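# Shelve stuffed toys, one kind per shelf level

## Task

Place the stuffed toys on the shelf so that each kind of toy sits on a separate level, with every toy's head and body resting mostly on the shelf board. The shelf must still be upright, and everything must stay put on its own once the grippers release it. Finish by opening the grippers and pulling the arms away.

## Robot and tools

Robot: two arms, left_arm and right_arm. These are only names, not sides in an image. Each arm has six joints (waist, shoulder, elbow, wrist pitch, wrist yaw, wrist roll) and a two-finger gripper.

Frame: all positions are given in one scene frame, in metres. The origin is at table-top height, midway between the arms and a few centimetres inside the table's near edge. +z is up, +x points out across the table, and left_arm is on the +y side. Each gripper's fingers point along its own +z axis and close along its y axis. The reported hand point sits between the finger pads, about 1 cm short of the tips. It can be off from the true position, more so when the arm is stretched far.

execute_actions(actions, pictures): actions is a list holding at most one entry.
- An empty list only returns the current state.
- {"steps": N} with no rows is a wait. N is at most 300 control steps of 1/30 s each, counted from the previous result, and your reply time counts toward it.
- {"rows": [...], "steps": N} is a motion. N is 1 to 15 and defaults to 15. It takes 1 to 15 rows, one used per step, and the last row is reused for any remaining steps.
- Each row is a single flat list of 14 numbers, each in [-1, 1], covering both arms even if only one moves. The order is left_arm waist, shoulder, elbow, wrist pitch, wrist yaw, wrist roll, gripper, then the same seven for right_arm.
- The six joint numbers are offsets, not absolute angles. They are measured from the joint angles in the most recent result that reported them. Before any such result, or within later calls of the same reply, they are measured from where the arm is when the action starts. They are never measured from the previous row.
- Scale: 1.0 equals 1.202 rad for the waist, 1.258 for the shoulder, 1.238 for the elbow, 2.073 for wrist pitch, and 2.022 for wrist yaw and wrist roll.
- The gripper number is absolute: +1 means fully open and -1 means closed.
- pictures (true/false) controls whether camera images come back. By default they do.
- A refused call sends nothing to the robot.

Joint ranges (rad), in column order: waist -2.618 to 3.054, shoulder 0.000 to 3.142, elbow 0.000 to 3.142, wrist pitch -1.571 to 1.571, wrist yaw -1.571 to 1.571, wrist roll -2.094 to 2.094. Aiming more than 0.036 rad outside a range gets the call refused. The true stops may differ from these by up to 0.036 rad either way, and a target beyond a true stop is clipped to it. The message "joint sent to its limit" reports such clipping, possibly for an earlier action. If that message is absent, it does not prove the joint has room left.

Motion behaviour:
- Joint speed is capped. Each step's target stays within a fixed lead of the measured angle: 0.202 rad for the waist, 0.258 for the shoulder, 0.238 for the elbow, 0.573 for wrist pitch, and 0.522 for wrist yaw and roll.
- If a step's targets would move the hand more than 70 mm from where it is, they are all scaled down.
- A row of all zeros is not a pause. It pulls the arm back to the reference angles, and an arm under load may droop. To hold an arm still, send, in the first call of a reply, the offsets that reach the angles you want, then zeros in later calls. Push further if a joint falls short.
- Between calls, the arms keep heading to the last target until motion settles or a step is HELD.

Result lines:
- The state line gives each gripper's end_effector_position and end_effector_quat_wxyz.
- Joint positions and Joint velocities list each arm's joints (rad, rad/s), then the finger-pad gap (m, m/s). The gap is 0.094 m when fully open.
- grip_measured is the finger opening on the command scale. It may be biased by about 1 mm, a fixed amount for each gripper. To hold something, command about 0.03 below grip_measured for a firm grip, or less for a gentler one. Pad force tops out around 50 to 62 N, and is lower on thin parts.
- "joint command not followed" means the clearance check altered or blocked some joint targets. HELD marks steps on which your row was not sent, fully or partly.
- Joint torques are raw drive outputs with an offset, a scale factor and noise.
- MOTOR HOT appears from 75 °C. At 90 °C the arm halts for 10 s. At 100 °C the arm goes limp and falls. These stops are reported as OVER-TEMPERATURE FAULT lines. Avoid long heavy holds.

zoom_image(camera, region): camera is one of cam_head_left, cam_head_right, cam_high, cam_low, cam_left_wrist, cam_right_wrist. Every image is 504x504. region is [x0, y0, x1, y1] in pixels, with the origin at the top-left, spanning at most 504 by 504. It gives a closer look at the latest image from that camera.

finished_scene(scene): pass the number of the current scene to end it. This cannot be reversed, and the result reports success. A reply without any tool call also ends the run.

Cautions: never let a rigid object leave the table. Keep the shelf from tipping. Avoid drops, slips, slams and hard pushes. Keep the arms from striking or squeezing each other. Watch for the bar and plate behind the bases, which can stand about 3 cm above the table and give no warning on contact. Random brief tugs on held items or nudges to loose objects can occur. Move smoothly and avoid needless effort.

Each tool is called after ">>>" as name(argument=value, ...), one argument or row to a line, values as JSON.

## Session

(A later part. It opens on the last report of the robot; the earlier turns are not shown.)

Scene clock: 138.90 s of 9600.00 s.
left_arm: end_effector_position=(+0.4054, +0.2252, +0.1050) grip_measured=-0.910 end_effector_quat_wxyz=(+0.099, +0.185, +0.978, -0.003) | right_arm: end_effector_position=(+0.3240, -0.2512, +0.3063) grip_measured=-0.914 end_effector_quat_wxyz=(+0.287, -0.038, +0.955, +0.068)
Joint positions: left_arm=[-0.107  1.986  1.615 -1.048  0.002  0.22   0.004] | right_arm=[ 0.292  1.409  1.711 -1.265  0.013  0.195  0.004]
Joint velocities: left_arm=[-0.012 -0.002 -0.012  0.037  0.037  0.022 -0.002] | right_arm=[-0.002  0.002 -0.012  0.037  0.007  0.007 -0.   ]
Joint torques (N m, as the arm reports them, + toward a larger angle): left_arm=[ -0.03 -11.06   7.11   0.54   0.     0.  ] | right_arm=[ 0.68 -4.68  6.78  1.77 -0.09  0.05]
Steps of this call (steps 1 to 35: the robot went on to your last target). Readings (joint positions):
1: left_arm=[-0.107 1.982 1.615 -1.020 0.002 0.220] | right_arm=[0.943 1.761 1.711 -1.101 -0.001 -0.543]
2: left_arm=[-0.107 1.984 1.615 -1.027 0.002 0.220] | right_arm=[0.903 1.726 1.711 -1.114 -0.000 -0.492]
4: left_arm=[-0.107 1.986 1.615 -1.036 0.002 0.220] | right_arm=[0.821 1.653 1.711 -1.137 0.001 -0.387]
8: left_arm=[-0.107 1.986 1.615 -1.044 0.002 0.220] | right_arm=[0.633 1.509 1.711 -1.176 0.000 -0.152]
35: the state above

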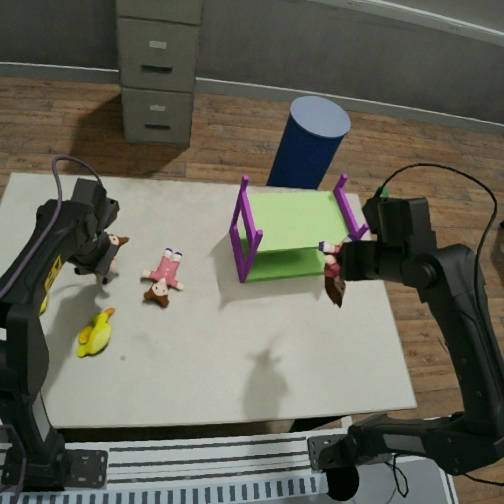

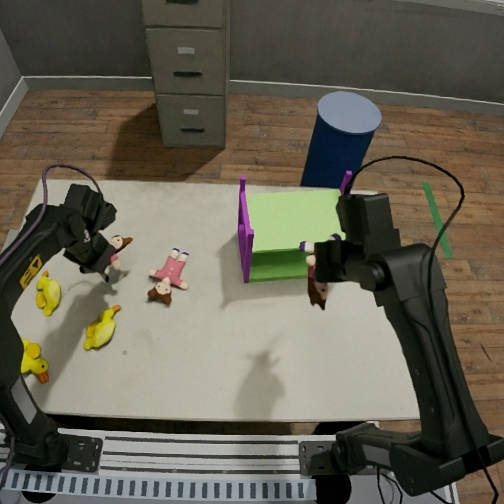

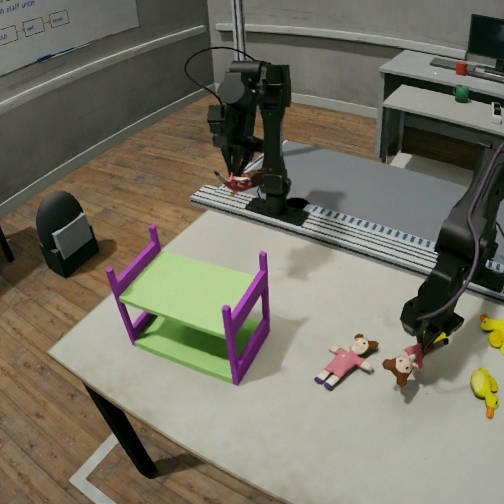

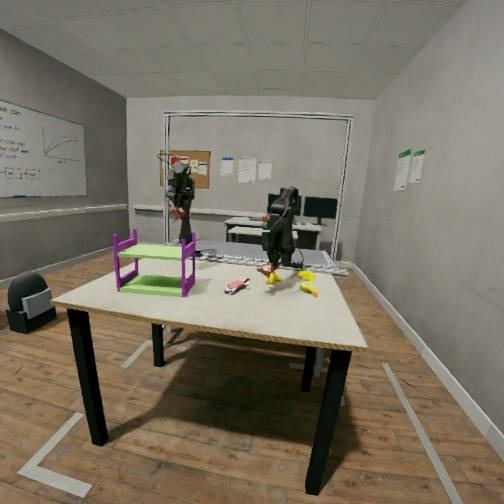

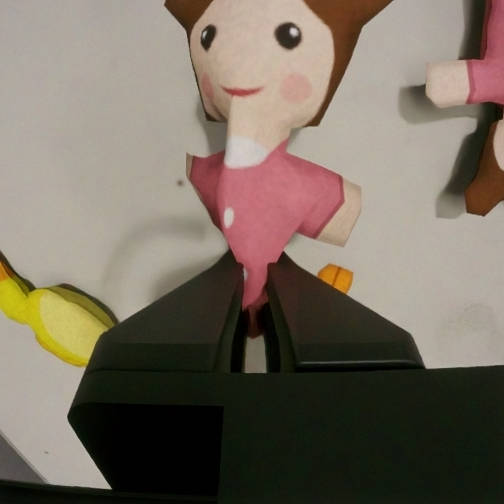

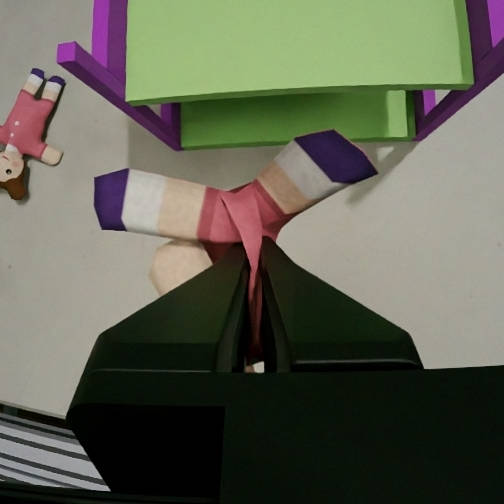

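>>> execute_actions(
  actions=[
    {"rows": [[-0.04,0,0,0,0,-0.04,-0.92, 0.01,0.02,0.02,0.04,0,0.007,-0.92],[-0.08,0,0,0,0,-0.08,-0.92, 0.02,0.045,0.04,0.08,0,0.007,-0.92],[-0.13,0,0,0,0,-0.12,-0.92, 0.03,0.07,0.06,0.12,0,0.007,-0.92],[-0.18,0,0,0,0,-0.16,-0.92, 0.04,0.10,0.08,0.16,0,0.007,-0.92],[-0.23,0,0,0,0,-0.20,-0.92, 0.048,0.13,0.10,0.20,0,0.007,-0.92],[-0.28,0,0,0,0,-0.24,-0.92, 0.048,0.16,0.12,0.23,0,0.007,-0.92],[-0.33,0,0,0,0,-0.28,-0.92, 0.048,0.19,0.14,0.26,0,0.007,-0.92],[-0.38,0,0,0,0,-0.32,-0.92, 0.048,0.22,0.155,0.285,0,0.007,-0.92],[-0.43,0,0,0,0,-0.36,-0.92, 0.048,0.25,0.17,0.30,0,0.007,-0.92],[-0.47,0,0,0,0,-0.40,-0.92, 0.048,0.28,0.185,0.314,0,0.007,-0.92],[-0.51,0,0,0,0,-0.44,-0.92, 0.048,0.31,0.185,0.314,0,0.007,-0.92],[-0.54,0,0,0,0,-0.47,-0.92, 0.048,0.34,0.185,0.314,0,0.007,-0.92],[-0.565,0,0,0,0,-0.49,-0.92, 0.048,0.37,0.185,0.314,0,0.007,-0.92],[-0.58,0,0,0,0,-0.512,-0.92, 0.048,0.40,0.185,0.314,0,0.007,-0.92],[-0.589,0,0,0,0,-0.512,-0.92, 0.048,0.431,0.185,0.314,0,0.007,-0.92]], "steps": 15},
  ],
  pictures=false,
)

>>> execute_actions(
  actions=[
    {"steps": 22},
  ],
)

Scene clock: 164.90 s of 9600.00 s.
left_arm: end_effector_position=(+0.2778, -0.0154, +0.1034) grip_measured=-0.910 end_effector_quat_wxyz=(+0.081, +0.129, +0.987, -0.054) | right_arm: end_effector_position=(+0.5126, -0.1684, +0.3041) grip_measured=-0.914 end_effector_quat_wxyz=(+0.442, -0.052, +0.887, +0.120)
Joint positions: left_arm=[-0.778  1.986  1.615 -1.048  0.    -0.566  0.004] | right_arm=[ 0.342  1.863  1.927 -0.675  0.013  0.203  0.004]
Joint velocities: left_arm=[-1.419  0.002 -0.012  0.022  0.212 -1.604  0.   ] | right_arm=[-0.007  1.111 -0.002  0.491 -0.037  0.022 -0.001]
Joint torques (N m, as the arm reports them, + toward a larger angle): left_arm=[  3.93 -11.01   5.68   0.56  -0.25  -0.03] | right_arm=[ 0.64 -7.12  7.37  2.1   0.01  0.05]
Steps of this call (steps 1 to 15: the robot went on to your last target; steps 16 to 90: nothing new was sent; then 22.50 s passed at rest; steps 91 to 105: all 15 steps of this action). Readings (joint positions):
91: left_arm=[-0.110 1.986 1.615 -1.048 0.001 0.210] | right_arm=[0.292 1.410 1.711 -1.261 0.013 0.196]
92: left_arm=[-0.119 1.986 1.615 -1.048 -0.002 0.186] | right_arm=[0.295 1.415 1.715 -1.250 0.013 0.198]
94: left_arm=[-0.170 1.986 1.615 -1.048 -0.012 0.107] | right_arm=[0.309 1.450 1.747 -1.190 0.013 0.200]
98: left_arm=[-0.369 1.986 1.615 -1.048 -0.014 -0.100] | right_arm=[0.339 1.579 1.837 -0.976 0.013 0.201]
105: the state above

Scene clock: 165.63 s of 9600.00 s.
left_arm: end_effector_position=(+0.2638, -0.0278, +0.1030) grip_measured=-0.910 end_effector_quat_wxyz=(+0.068, +0.030, +0.995, -0.069) | right_arm: end_effector_position=(+0.5340, -0.1603, +0.2407) grip_measured=-0.914 end_effector_quat_wxyz=(+0.400, -0.053, +0.909, +0.108)
Joint positions: left_arm=[-0.817  1.986  1.615 -1.048  0.014 -0.806  0.004] | right_arm=[ 0.342  1.985  1.914 -0.638  0.013  0.204  0.004]
Joint velocities: left_arm=[-0.012  0.002  0.007  0.022  0.022  0.007  0.   ] | right_arm=[-0.002  0.002  0.007  0.007  0.051 -0.022  0.   ]
Joint torques (N m, as the arm reports them, + toward a larger angle): left_arm=[ -0.01 -11.05   5.61   0.57  -0.15  -0.09] | right_arm=[  0.64 -12.37   8.45   2.45   0.     0.05]
Steps of this call (steps 1 to 22: the robot went on to your last target). Readings (joint positions):
1: left_arm=[-0.820 1.986 1.615 -1.048 0.007 -0.614] | right_arm=[0.342 1.899 1.927 -0.662 0.013 0.203]
2: left_arm=[-0.850 1.986 1.615 -1.048 0.015 -0.652] | right_arm=[0.342 1.934 1.927 -0.657 0.013 0.203]
4: left_arm=[-0.869 1.986 1.615 -1.048 0.023 -0.707] | right_arm=[0.342 1.983 1.923 -0.657 0.013 0.203]
8: left_arm=[-0.835 1.986 1.615 -1.048 0.021 -0.766] | right_arm=[0.342 2.002 1.914 -0.656 0.013 0.203]
22: the state above

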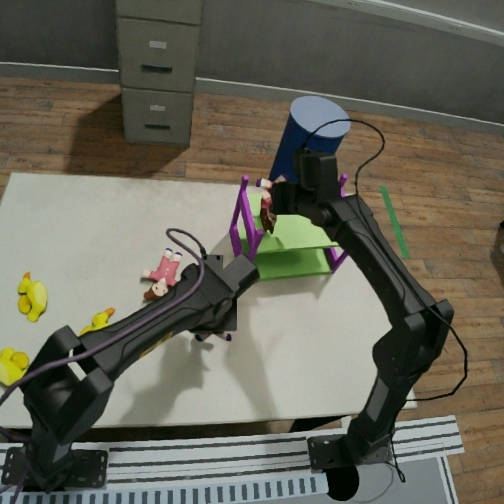

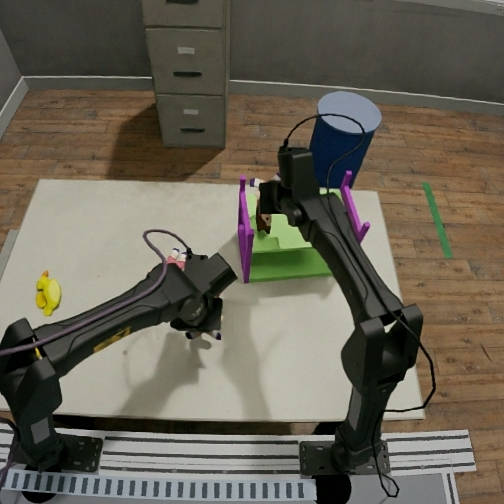

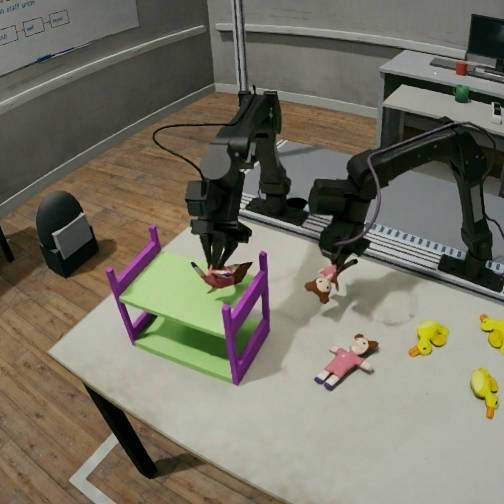

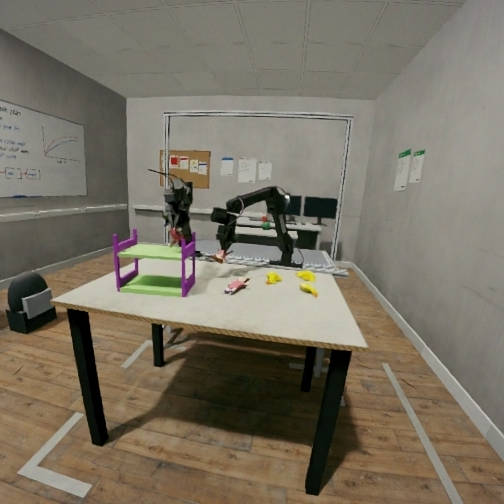

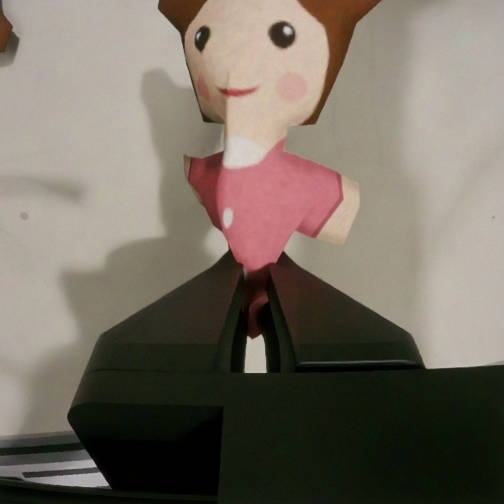

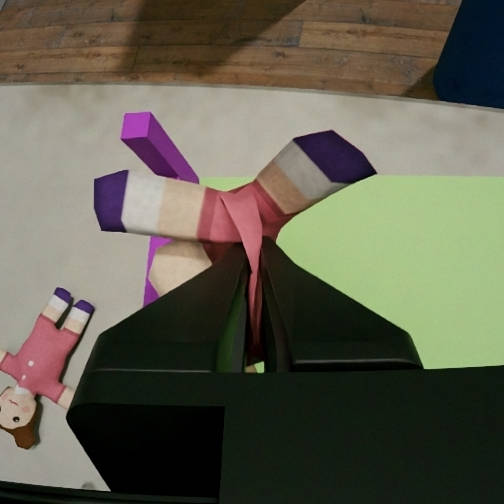

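>>> execute_actions(
  actions=[
    {"rows": [[0,0.005,-0.015,0.03,0,0,-0.92, -0.007,0.006,0,0.01,0,0,-0.92],[0,0.01,-0.03,0.06,0,0,-0.92, -0.014,0.012,0,0.02,0,0,-0.92],[0,0.015,-0.05,0.08,0,0,-0.92, -0.014,0.02,0,0.03,0,0,-0.92],[0,0.02,-0.07,0.10,0,0,-0.92, -0.014,0.028,0,0.043,0,0,-0.92],[0,0.025,-0.09,0.121,0,0,-0.92, -0.014,0.036,0,0.043,0,0,-0.92],[0,0.03,-0.11,0.121,0,0,-0.92, -0.014,0.044,0,0.043,0,0,-0.92],[0,0.035,-0.13,0.121,0,0,-0.92, -0.014,0.05,0,0.043,0,0,-0.92],[0,0.04,-0.145,0.121,0,0,-0.92, -0.014,0.055,0,0.043,0,0,-0.92],[0,0.043,-0.153,0.121,0,0,-0.92, -0.014,0.055,0,0.043,0,0,-0.92]], "steps": 15},
  ],
  pictures=false,
)

>>> execute_actions(
  actions=[
    {"steps": 10},
  ],
  pictures=false,
)

>>> execute_actions(
  actions=[
    {"rows": [[0,0,0,0,0,0,-0.6, 0,0,0,0,0,0,-0.6],[0,0,0,0,0,0,-0.3, 0,0,0,0,0,0,-0.3],[0,0,0,0,0,0,0.0, 0,0,0,0,0,0,0.0],[0,0,0,0,0,0,0.4, 0,0,0,0,0,0,0.3],[0,0,0,0,0,0,0.8, 0,0,0,0,0,0,0.3]], "steps": 15},
  ],
)

Scene clock: 181.57 s of 9600.00 s.
left_arm: end_effector_position=(+0.2563, -0.0164, +0.0272) grip_measured=-0.910 end_effector_quat_wxyz=(+0.045, +0.029, +0.998, -0.044) | right_arm: end_effector_position=(+0.5535, -0.1615, +0.2090) grip_measured=-0.914 end_effector_quat_wxyz=(+0.393, -0.048, +0.912, +0.103)
Joint positions: left_arm=[-0.817  2.06   1.422 -0.849  0.015 -0.808  0.004] | right_arm=[ 0.329  2.063  1.914 -0.576  0.013  0.204  0.004]
Joint velocities: left_arm=[-0.017  0.002 -0.007  0.183 -0.051 -0.022  0.   ] | right_arm=[ 0.007 -0.007  0.002 -0.037  0.007  0.051  0.001]
Joint torques (N m, as the arm reports them, + toward a larger angle): left_arm=[  0.07 -13.1    5.38   0.85  -0.02   0.03] | right_arm=[ -0.3  -11.19   6.54   2.42   0.02  -0.01]
Steps of this call (steps 1 to 15: the robot went on to your last target; steps 16 to 90: nothing new was sent; then 12.43 s passed at rest; steps 91 to 105: all 15 steps of this action). Readings (joint positions):
91: left_arm=[-0.817 1.986 1.615 -1.045 0.014 -0.808] | right_arm=[0.342 1.985 1.914 -0.638 0.013 0.204]
92: left_arm=[-0.817 1.986 1.611 -1.033 0.014 -0.808] | right_arm=[0.342 1.985 1.914 -0.637 0.013 0.204]
94: left_arm=[-0.817 1.986 1.586 -0.980 0.014 -0.808] | right_arm=[0.338 1.990 1.914 -0.622 0.013 0.204]
98: left_arm=[-0.817 2.007 1.496 -0.875 0.014 -0.808] | right_arm=[0.330 2.023 1.914 -0.584 0.013 0.204]
105: the state above

Scene clock: 181.90 s of 9600.00 s.
left_arm: end_effector_position=(+0.2598, -0.0205, +0.0279) grip_measured=-0.910 end_effector_quat_wxyz=(+0.053, +0.029, +0.997, -0.052) | right_arm: end_effector_position=(+0.5545, -0.1612, +0.2102) grip_measured=-0.914 end_effector_quat_wxyz=(+0.396, -0.047, +0.911, +0.104)
Joint positions: left_arm=[-0.817  2.06   1.422 -0.827  0.015 -0.808  0.004] | right_arm=[ 0.329  2.063  1.914 -0.569  0.013  0.204  0.004]
Joint velocities: left_arm=[-0.027  0.012 -0.012 -0.037 -0.051  0.007 -0.   ] | right_arm=[ 0.012 -0.017  0.007 -0.11  -0.022  0.037  0.001]
Joint torques (N m, as the arm reports them, + toward a larger angle): left_arm=[  0.07 -13.11   5.25   0.77   0.01   0.04] | right_arm=[ -0.25 -11.23   6.48   2.38   0.02  -0.01]
Steps of this call (steps 1 to 10: the robot went on to your last target). Readings (joint positions):
1: left_arm=[-0.817 2.060 1.422 -0.845 0.015 -0.808] | right_arm=[0.329 2.063 1.914 -0.574 0.013 0.204]
2: left_arm=[-0.817 2.060 1.422 -0.839 0.015 -0.808] | right_arm=[0.329 2.063 1.914 -0.571 0.013 0.204]
4: left_arm=[-0.817 2.060 1.422 -0.834 0.015 -0.808] | right_arm=[0.329 2.063 1.914 -0.570 0.013 0.204]
8: left_arm=[-0.817 2.060 1.422 -0.829 0.015 -0.808] | right_arm=[0.329 2.063 1.914 -0.569 0.013 0.204]
10: the state above

Scene clock: 182.40 s of 9600.00 s.
left_arm: end_effector_position=(+0.2597, -0.0205, +0.0279) grip_measured=+0.798 end_effector_quat_wxyz=(+0.052, +0.029, +0.997, -0.052) | right_arm: end_effector_position=(+0.5545, -0.1612, +0.2102) grip_measured=+0.298 end_effector_quat_wxyz=(+0.396, -0.047, +0.911, +0.104)
Joint positions: left_arm=[-0.817  2.06   1.422 -0.828  0.015 -0.808  0.084] | right_arm=[ 0.329  2.063  1.914 -0.569  0.013  0.204  0.061]
Joint velocities: left_arm=[ 0.032 -0.007 -0.017 -0.037  0.007 -0.037  0.   ] | right_arm=[ 0.007  0.007  0.002  0.022 -0.066 -0.051 -0.   ]
Joint torques (N m, as the arm reports them, + toward a larger angle): left_arm=[  0.01 -11.24   5.24   0.52  -0.01   0.02] | right_arm=[  0.05 -10.59   6.55   2.15   0.01  -0.01]
Steps of this call (steps 1 to 15: all 15 steps of this action). Readings (joint positions):
1: left_arm=[-0.817 2.060 1.422 -0.827 0.015 -0.808] | right_arm=[0.329 2.063 1.914 -0.569 0.013 0.204]
2: left_arm=[-0.817 2.060 1.422 -0.827 0.015 -0.808] | right_arm=[0.329 2.063 1.914 -0.569 0.013 0.204]
4: left_arm=[-0.817 2.060 1.422 -0.828 0.015 -0.808] | right_arm=[0.329 2.063 1.914 -0.569 0.013 0.204]
8: left_arm=[-0.817 2.060 1.422 -0.828 0.015 -0.808] | right_arm=[0.329 2.063 1.914 -0.569 0.013 0.204]
15: the state above

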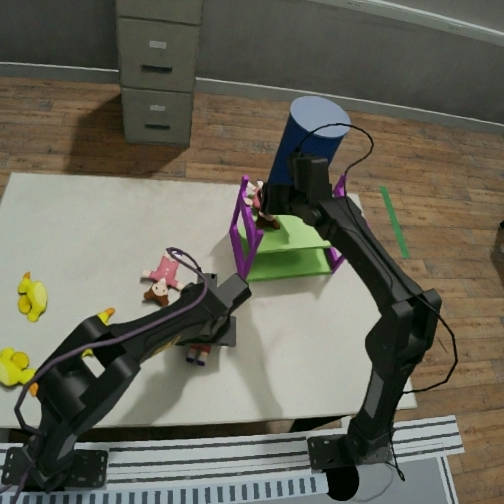

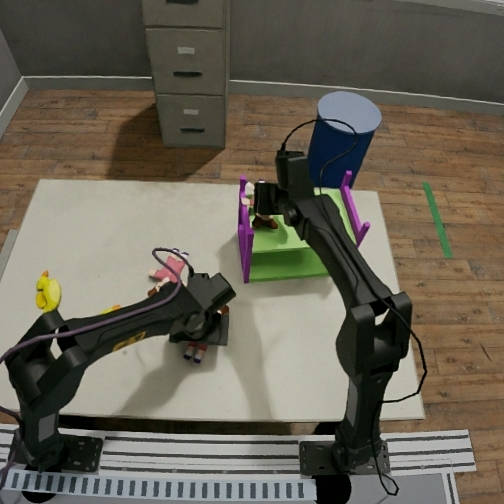

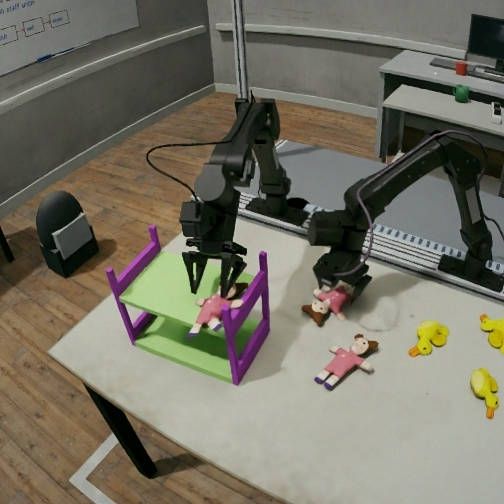

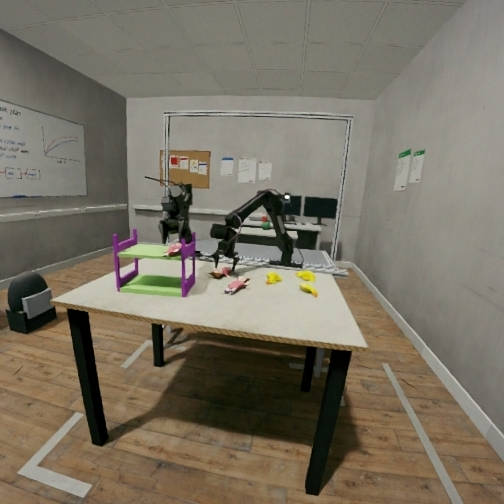

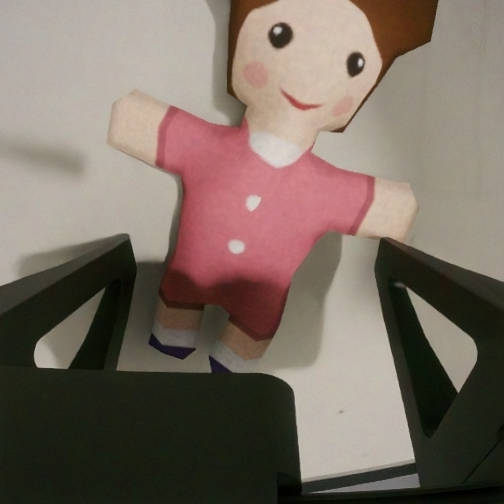

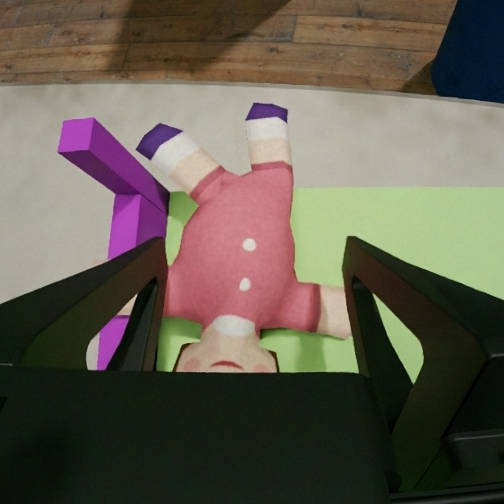

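>>> execute_actions(
  actions=[
    {"rows": [[0,0,0.04,-0.01,0,0,1, 0,0.006,0.01,0,0,0,0.4],[0,0,0.08,-0.02,0,0,1, 0,0.012,0.02,0,0,0,0.4],[0,0,0.12,-0.04,0,0,1, 0,0.02,0.03,-0.005,0,0,0.4],[0,0,0.16,-0.06,0,0.03,1, 0,0.028,0.04,-0.005,0,0,0.4],[0.03,0,0.20,-0.08,0,0.07,1, 0,0.036,0.05,-0.005,0,0,0.4],[0.07,0.01,0.24,-0.10,0,0.11,1, 0,0.044,0.05,-0.005,0,0,0.4],[0.11,0.02,0.28,-0.112,0,0.15,1, 0,0.052,0.05,-0.005,0,0,0.4],[0.15,0.03,0.32,-0.112,0,0.19,1, 0,0.061,0.05,-0.005,0,0,0.4],[0.19,0.04,0.35,-0.112,0,0.23,1, 0,0.061,0.05,-0.005,0,0,0.4],[0.23,0.05,0.378,-0.112,0,0.27,1, 0,0.061,0.05,-0.005,0,0,0.4],[0.27,0.06,0.378,-0.112,0,0.31,1, 0,0.061,0.05,-0.005,0,0,0.4],[0.30,0.07,0.378,-0.112,0,0.343,1, 0,0.061,0.05,-0.005,0,0,0.4],[0.32,0.08,0.378,-0.112,0,0.343,1, 0,0.061,0.05,-0.005,0,0,0.4],[0.334,0.092,0.378,-0.112,0,0.343,1, 0,0.061,0.05,-0.005,0,0,0.4]], "steps": 15},
  ],
  pictures=false,
)

>>> execute_actions(
  actions=[
    {"steps": 18},
  ],
)

Scene clock: 223.67 s of 9600.00 s.
left_arm: end_effector_position=(+0.4142, +0.0374, +0.1309) grip_measured=+1.000 end_effector_quat_wxyz=(+0.164, +0.108, +0.977, -0.085) | right_arm: end_effector_position=(+0.5654, -0.1573, +0.1820) grip_measured=+0.398 end_effector_quat_wxyz=(+0.378, -0.048, +0.919, +0.099)
Joint positions: left_arm=[-0.485  2.119  1.861 -0.99   0.028 -0.319  0.094] | right_arm=[ 0.329  2.142  1.956 -0.573  0.013  0.204  0.066]
Joint velocities: left_arm=[ 1.326  0.379  0.281 -0.154 -0.066  1.297 -0.   ] | right_arm=[-0.032  0.002  0.002 -0.051  0.022 -0.007 -0.001]
Joint torques (N m, as the arm reports them, + toward a larger angle): left_arm=[-0.91 -9.42  6.73  0.37 -0.01  0.07] | right_arm=[  0.01 -11.29   8.15   2.02   0.    -0.01]
Steps of this call (steps 1 to 15: the robot went on to your last target; steps 16 to 90: nothing new was sent; then 37.77 s passed at rest; steps 91 to 105: all 15 steps of this action). Readings (joint positions):
91: left_arm=[-0.817 2.060 1.422 -0.828 0.015 -0.808] | right_arm=[0.329 2.063 1.914 -0.569 0.013 0.204]
92: left_arm=[-0.817 2.062 1.430 -0.839 0.015 -0.808] | right_arm=[0.329 2.063 1.914 -0.569 0.013 0.204]
94: left_arm=[-0.817 2.075 1.487 -0.884 0.015 -0.801] | right_arm=[0.329 2.069 1.924 -0.572 0.013 0.204]
98: left_arm=[-0.773 2.090 1.677 -0.970 0.026 -0.665] | right_arm=[0.329 2.103 1.954 -0.572 0.013 0.204]
105: the state above

Scene clock: 224.27 s of 9600.00 s.
left_arm: end_effector_position=(+0.4183, +0.0747, +0.0944) grip_measured=+1.000 end_effector_quat_wxyz=(+0.114, +0.169, +0.978, -0.038) | right_arm: end_effector_position=(+0.5654, -0.1573, +0.1820) grip_measured=+0.398 end_effector_quat_wxyz=(+0.378, -0.048, +0.919, +0.099)
Joint positions: left_arm=[-0.419  2.193  1.868 -1.054  0.011 -0.126  0.094] | right_arm=[ 0.329  2.142  1.956 -0.573  0.013  0.204  0.066]
Joint velocities: left_arm=[-0.002  0.002 -0.012  0.051 -0.007  0.022 -0.002] | right_arm=[-0.012 -0.012  0.007 -0.037 -0.037  0.037 -0.   ]
Joint torques (N m, as the arm reports them, + toward a larger angle): left_arm=[  0.38 -14.39   7.42   0.58  -0.02   0.1 ] | right_arm=[  0.06 -11.31   8.18   2.02   0.01  -0.01]
Steps of this call (steps 1 to 18: the robot went on to your last target). Readings (joint positions):
1: left_arm=[-0.444 2.132 1.868 -0.994 0.024 -0.280] | right_arm=[0.329 2.142 1.956 -0.573 0.013 0.204]
2: left_arm=[-0.410 2.145 1.868 -0.999 0.018 -0.249] | right_arm=[0.329 2.142 1.956 -0.573 0.013 0.204]
4: left_arm=[-0.373 2.171 1.868 -1.018 0.009 -0.205] | right_arm=[0.329 2.142 1.956 -0.573 0.013 0.204]
8: left_arm=[-0.386 2.193 1.868 -1.045 0.006 -0.157] | right_arm=[0.329 2.142 1.956 -0.573 0.013 0.204]
18: the state above

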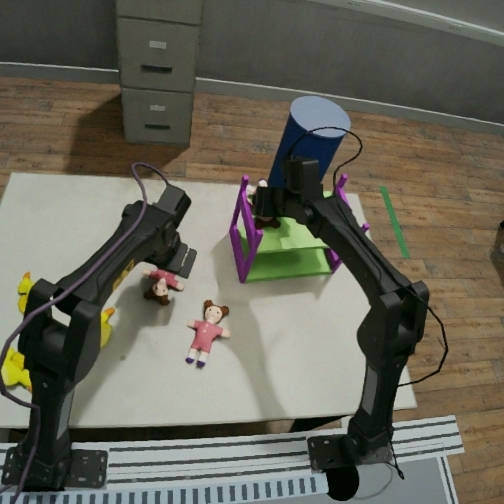

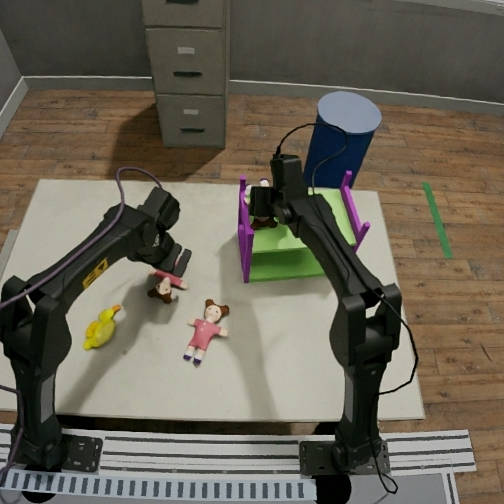

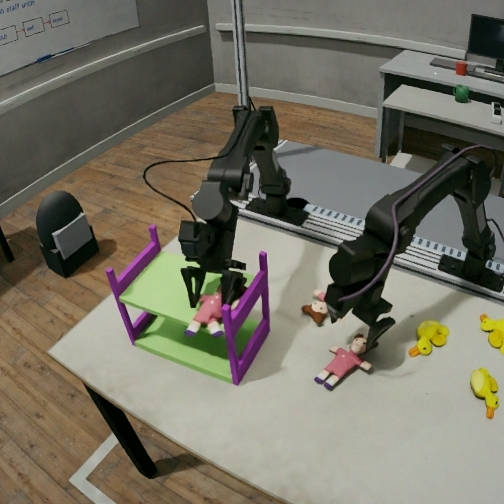

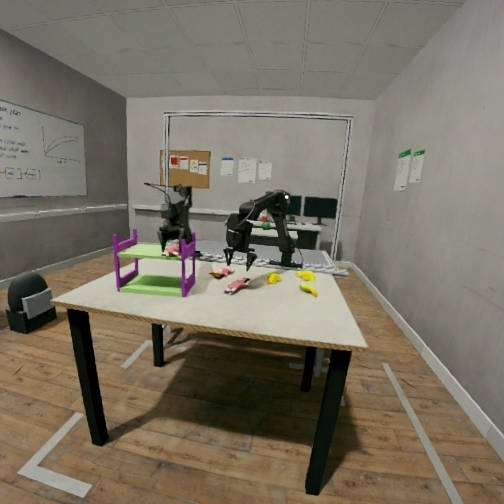

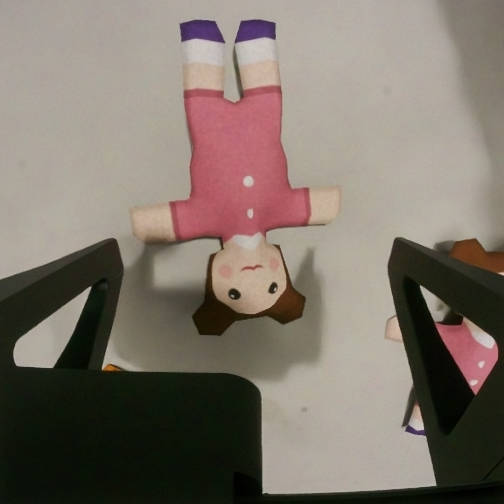

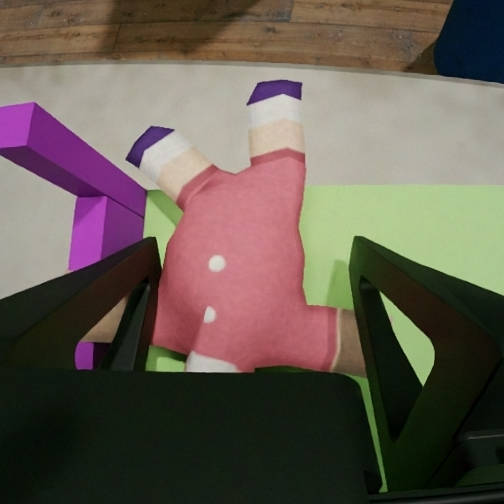

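>>> execute_actions(
  actions=[],
)

Scene clock: 247.83 s of 9600.00 s.
left_arm: end_effector_position=(+0.4181, +0.0748, +0.0944) grip_measured=+1.000 end_effector_quat_wxyz=(+0.113, +0.171, +0.978, -0.038) | right_arm: end_effector_position=(+0.5654, -0.1573, +0.1820) grip_measured=+0.398 end_effector_quat_wxyz=(+0.378, -0.048, +0.919, +0.099)
Joint positions: left_arm=[-0.419  2.193  1.868 -1.055  0.011 -0.123  0.094] | right_arm=[ 0.329  2.142  1.956 -0.573  0.013  0.204  0.066]
Joint velocities: left_arm=[-0.022 -0.022 -0.002  0.037 -0.081 -0.007  0.001] | right_arm=[ 0.007 -0.027 -0.002  0.007 -0.007 -0.037  0.001]
Joint torques (N m, as the arm reports them, + toward a larger angle): left_arm=[  0.29 -14.42   7.38   0.58   0.03   0.07] | right_arm=[  0.05 -11.35   8.18   2.02   0.01  -0.01]
Steps of this call (steps 1 to 15: the robot went on to your last target; steps 16 to 90: nothing new was sent; then 20.57 s passed at rest). Readings (joint positions):
1: left_arm=[-0.419 2.193 1.868 -1.054 0.011 -0.125] | right_arm=[0.329 2.142 1.956 -0.573 0.013 0.204]
2: left_arm=[-0.419 2.193 1.868 -1.054 0.011 -0.124] | right_arm=[0.329 2.142 1.956 -0.573 0.013 0.204]
4: left_arm=[-0.419 2.193 1.868 -1.055 0.011 -0.124] | right_arm=[0.329 2.142 1.956 -0.573 0.013 0.204]
8: left_arm=[-0.419 2.193 1.868 -1.055 0.011 -0.123] | right_arm=[0.329 2.142 1.956 -0.573 0.013 0.204]
90: the state above
All arms were judged still, so your last target was given up. Only a new action makes them travel on or press farther. Fingers that are still opening or closing keep moving.

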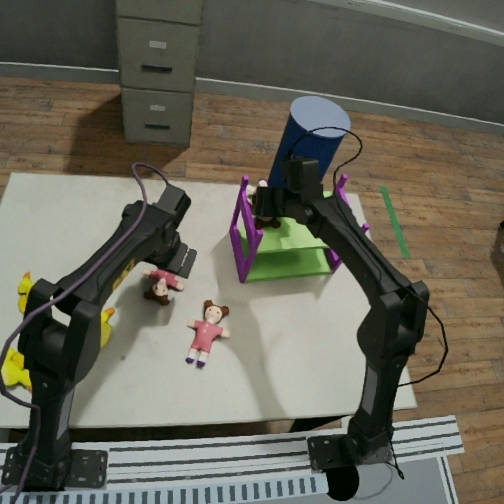

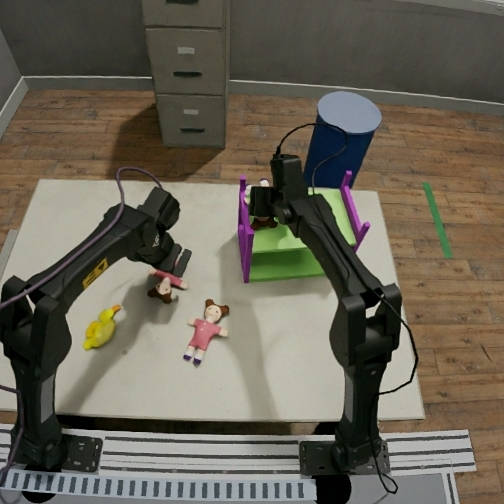

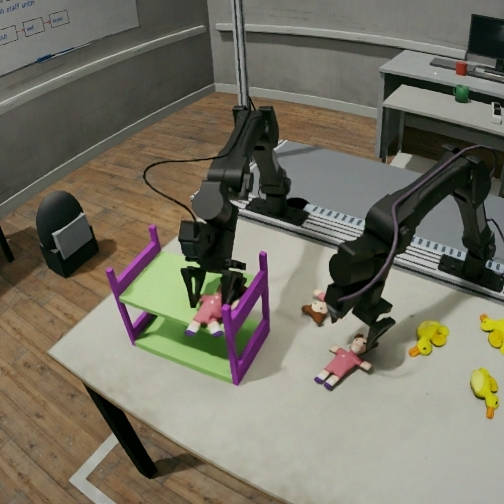

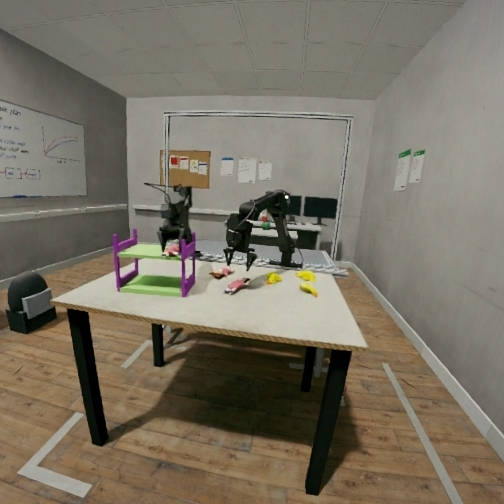

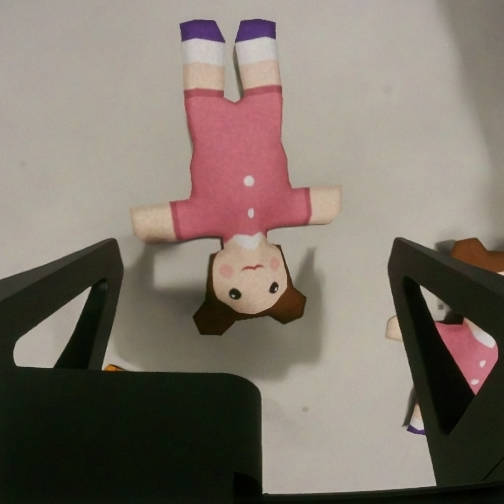

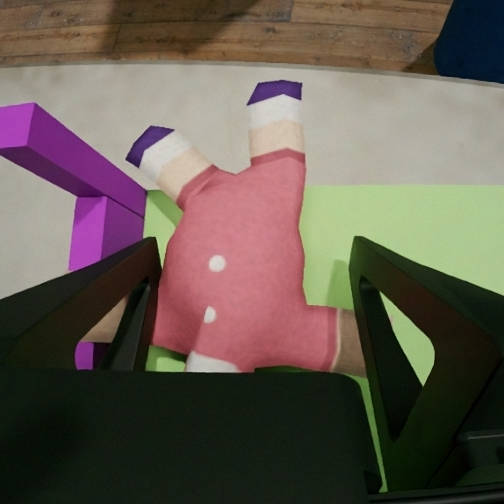

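>>> execute_actions(
  actions=[
    {"rows": [[0.0266,0.0779,0.0622,0.0511,0,-0.0218,1, 0,0.018,0,0,0,0,0.4],[0.0266,0.0779,0.0622,0.0511,0,-0.0218,1, 0,0.018,0,0,0,0,0.4],[0.0266,0.0779,0.0622,0.0511,0,-0.0218,1, 0,0.018,0,0,0,0,0.4],[0.0266,0.0779,0.0622,0.0511,0,-0.0218,1, 0,0.018,0,0,0,0,0.4],[0.0266,0.0779,0.0622,0.0511,0,-0.0218,1, 0,0.018,0,0,0,0,0.4],[0.0266,0.0779,0.0622,0.0511,0,-0.0218,1, 0,0.018,0,0,0,0,0.4],[0.0266,0.0779,0.0622,0.0511,0,-0.0218,1, 0,0.018,0,0,0,0,0.4],[0.0266,0.0779,0.0622,0.0511,0,-0.0218,1, 0,0.018,0,0,0,0,0.4],[0.0266,0.0779,0.0622,0.0511,0,-0.0218,1, 0,0.018,0,0,0,0,-0.92]], "steps": 15},
  ],
)

Scene clock: 269.40 s of 9600.00 s.
left_arm: end_effector_position=(+0.4461, +0.0763, +0.0587) grip_measured=+1.000 end_effector_quat_wxyz=(+0.115, +0.140, +0.983, -0.039) | right_arm: end_effector_position=(+0.5699, -0.1561, +0.1788) grip_measured=-0.902 end_effector_quat_wxyz=(+0.382, -0.048, +0.917, +0.100)
Joint positions: left_arm=[-0.391  2.31   1.915 -0.981  0.011 -0.157  0.094] | right_arm=[ 0.329  2.155  1.956 -0.55   0.014  0.204  0.005]
Joint velocities: left_arm=[ 0.002 -0.007  0.002  0.007  0.066  0.007 -0.   ] | right_arm=[-0.002 -0.002 -0.002  0.051 -0.125  0.037 -0.005]
Joint torques (N m, as the arm reports them, + toward a larger angle): left_arm=[  0.3  -15.65   7.95   0.9    0.    -0.11] | right_arm=[  0.13 -10.5    6.54   1.75   0.09  -0.01]
Steps of this call (steps 1 to 90: nothing new was sent; then 18.07 s passed at rest; steps 91 to 105: all 15 steps of this action). Readings (joint positions):
91: left_arm=[-0.418 2.202 1.876 -1.054 0.011 -0.127] | right_arm=[0.329 2.143 1.956 -0.573 0.013 0.204]
92: left_arm=[-0.415 2.219 1.895 -1.043 0.011 -0.133] | right_arm=[0.329 2.144 1.956 -0.572 0.013 0.204]
94: left_arm=[-0.407 2.257 1.915 -1.005 0.011 -0.142] | right_arm=[0.329 2.148 1.956 -0.572 0.013 0.204]
98: left_arm=[-0.393 2.304 1.915 -0.988 0.011 -0.152] | right_arm=[0.329 2.154 1.956 -0.572 0.013 0.204]
105: the state above

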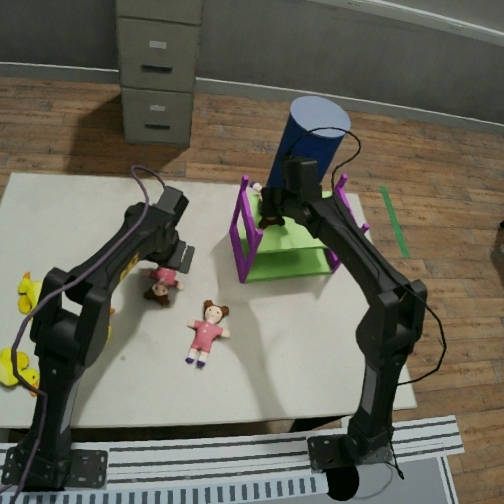

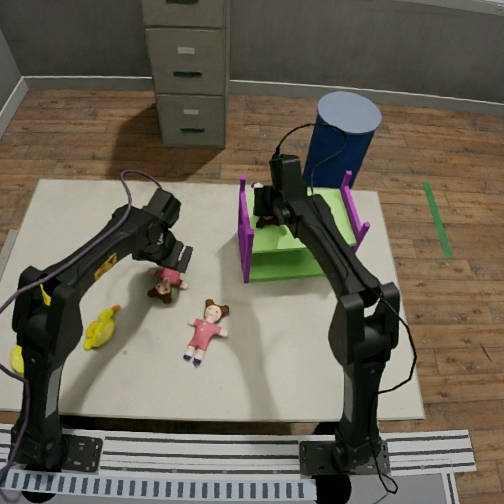

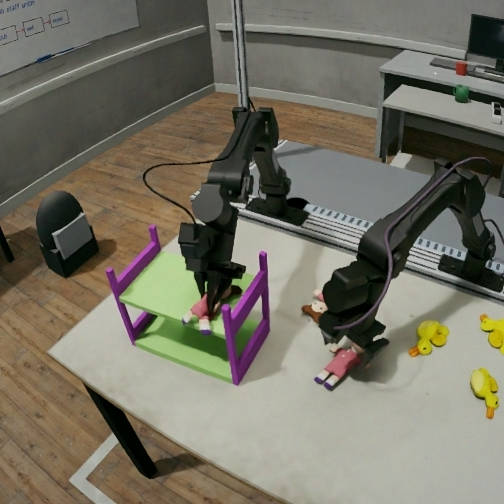

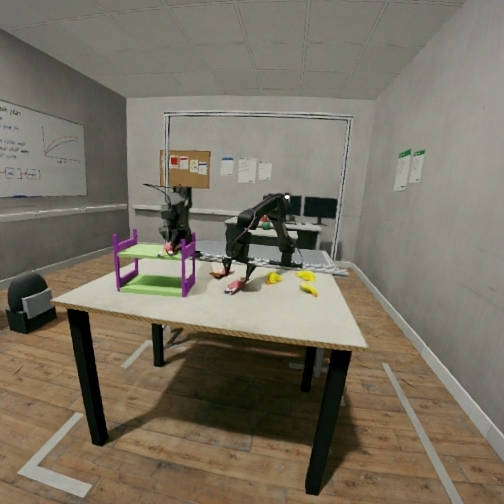

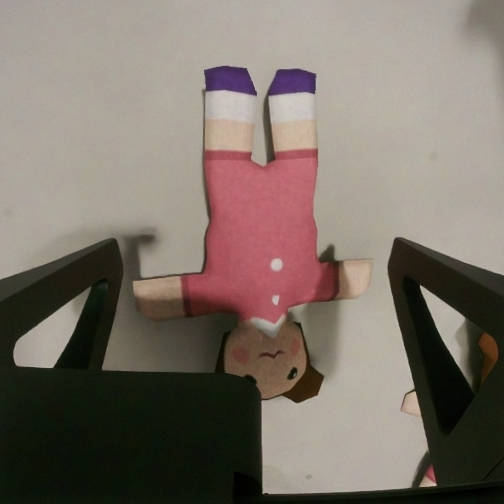

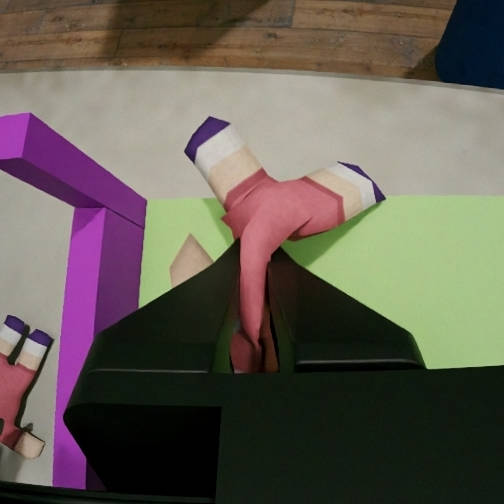

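>>> execute_actions(
  actions=[
    {"rows": [[0.0033,0.0127,-0.0638,0.0902,0,-0.005,1, 0,-0.166,-0.163,0,0,0,-0.95]], "steps": 15},
  ],
)

Scene clock: 286.67 s of 9600.00 s.
left_arm: end_effector_position=(+0.4582, +0.0708, +0.0316) grip_measured=+1.000 end_effector_quat_wxyz=(+0.138, +0.138, +0.980, -0.046) | right_arm: end_effector_position=(+0.5257, -0.1696, +0.2010) grip_measured=-0.925 end_effector_quat_wxyz=(+0.379, -0.049, +0.918, +0.102)
Joint positions: left_arm=[-0.391  2.338  1.841 -0.83   0.011 -0.16   0.094] | right_arm=[ 0.329  1.96   1.755 -0.551  0.008  0.204  0.004]
Joint velocities: left_arm=[ 0.012  0.002 -0.002 -0.007  0.051  0.007 -0.001] | right_arm=[ 0.002  0.017 -0.012 -0.037 -0.066  0.007  0.001]
Joint torques (N m, as the arm reports them, + toward a larger angle): left_arm=[  0.22 -15.36   5.28   1.04  -0.03  -0.05] | right_arm=[  0.   -10.77   6.41   2.12   0.05  -0.01]
Steps of this call (steps 1 to 15: the robot went on to your last target; steps 16 to 90: nothing new was sent; then 13.77 s passed at rest; steps 91 to 105: all 15 steps of this action). Readings (joint positions):
91: left_arm=[-0.391 2.310 1.903 -0.958 0.011 -0.159] | right_arm=[0.329 2.131 1.918 -0.522 0.008 0.204]
92: left_arm=[-0.391 2.309 1.889 -0.927 0.011 -0.159] | right_arm=[0.329 2.086 1.849 -0.508 0.008 0.204]
94: left_arm=[-0.391 2.316 1.863 -0.885 0.011 -0.159] | right_arm=[0.329 2.010 1.777 -0.535 0.008 0.204]
98: left_arm=[-0.391 2.336 1.842 -0.853 0.011 -0.160] | right_arm=[0.329 1.961 1.763 -0.548 0.008 0.204]
105: the state above

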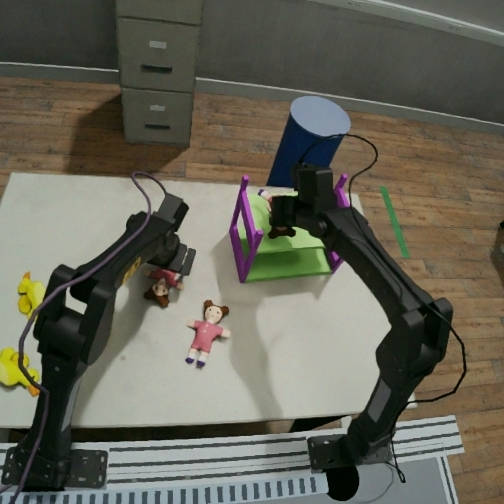

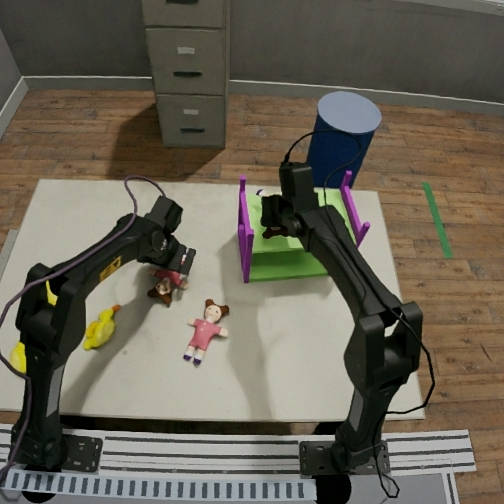

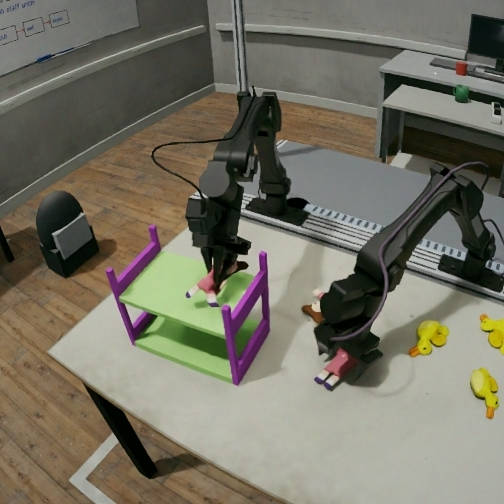

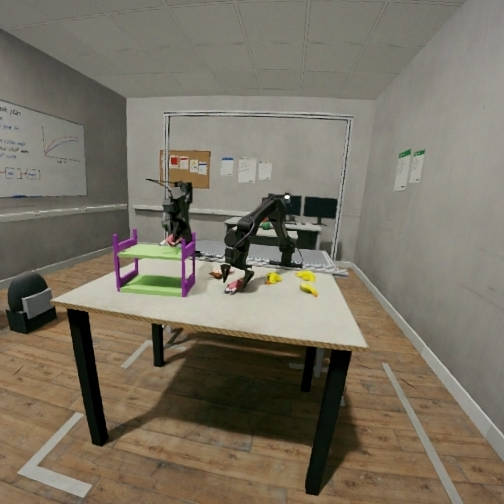

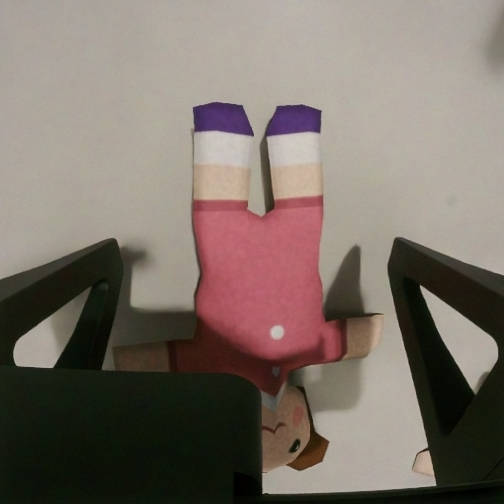

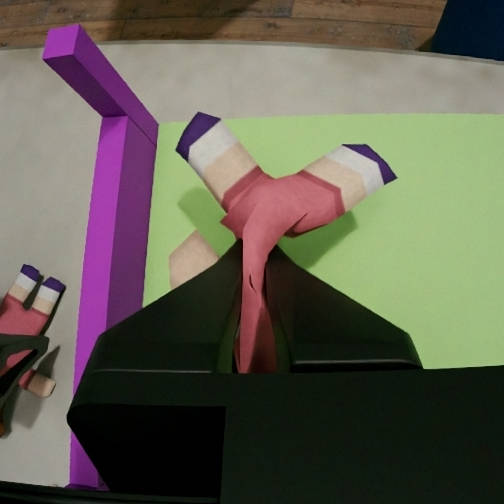

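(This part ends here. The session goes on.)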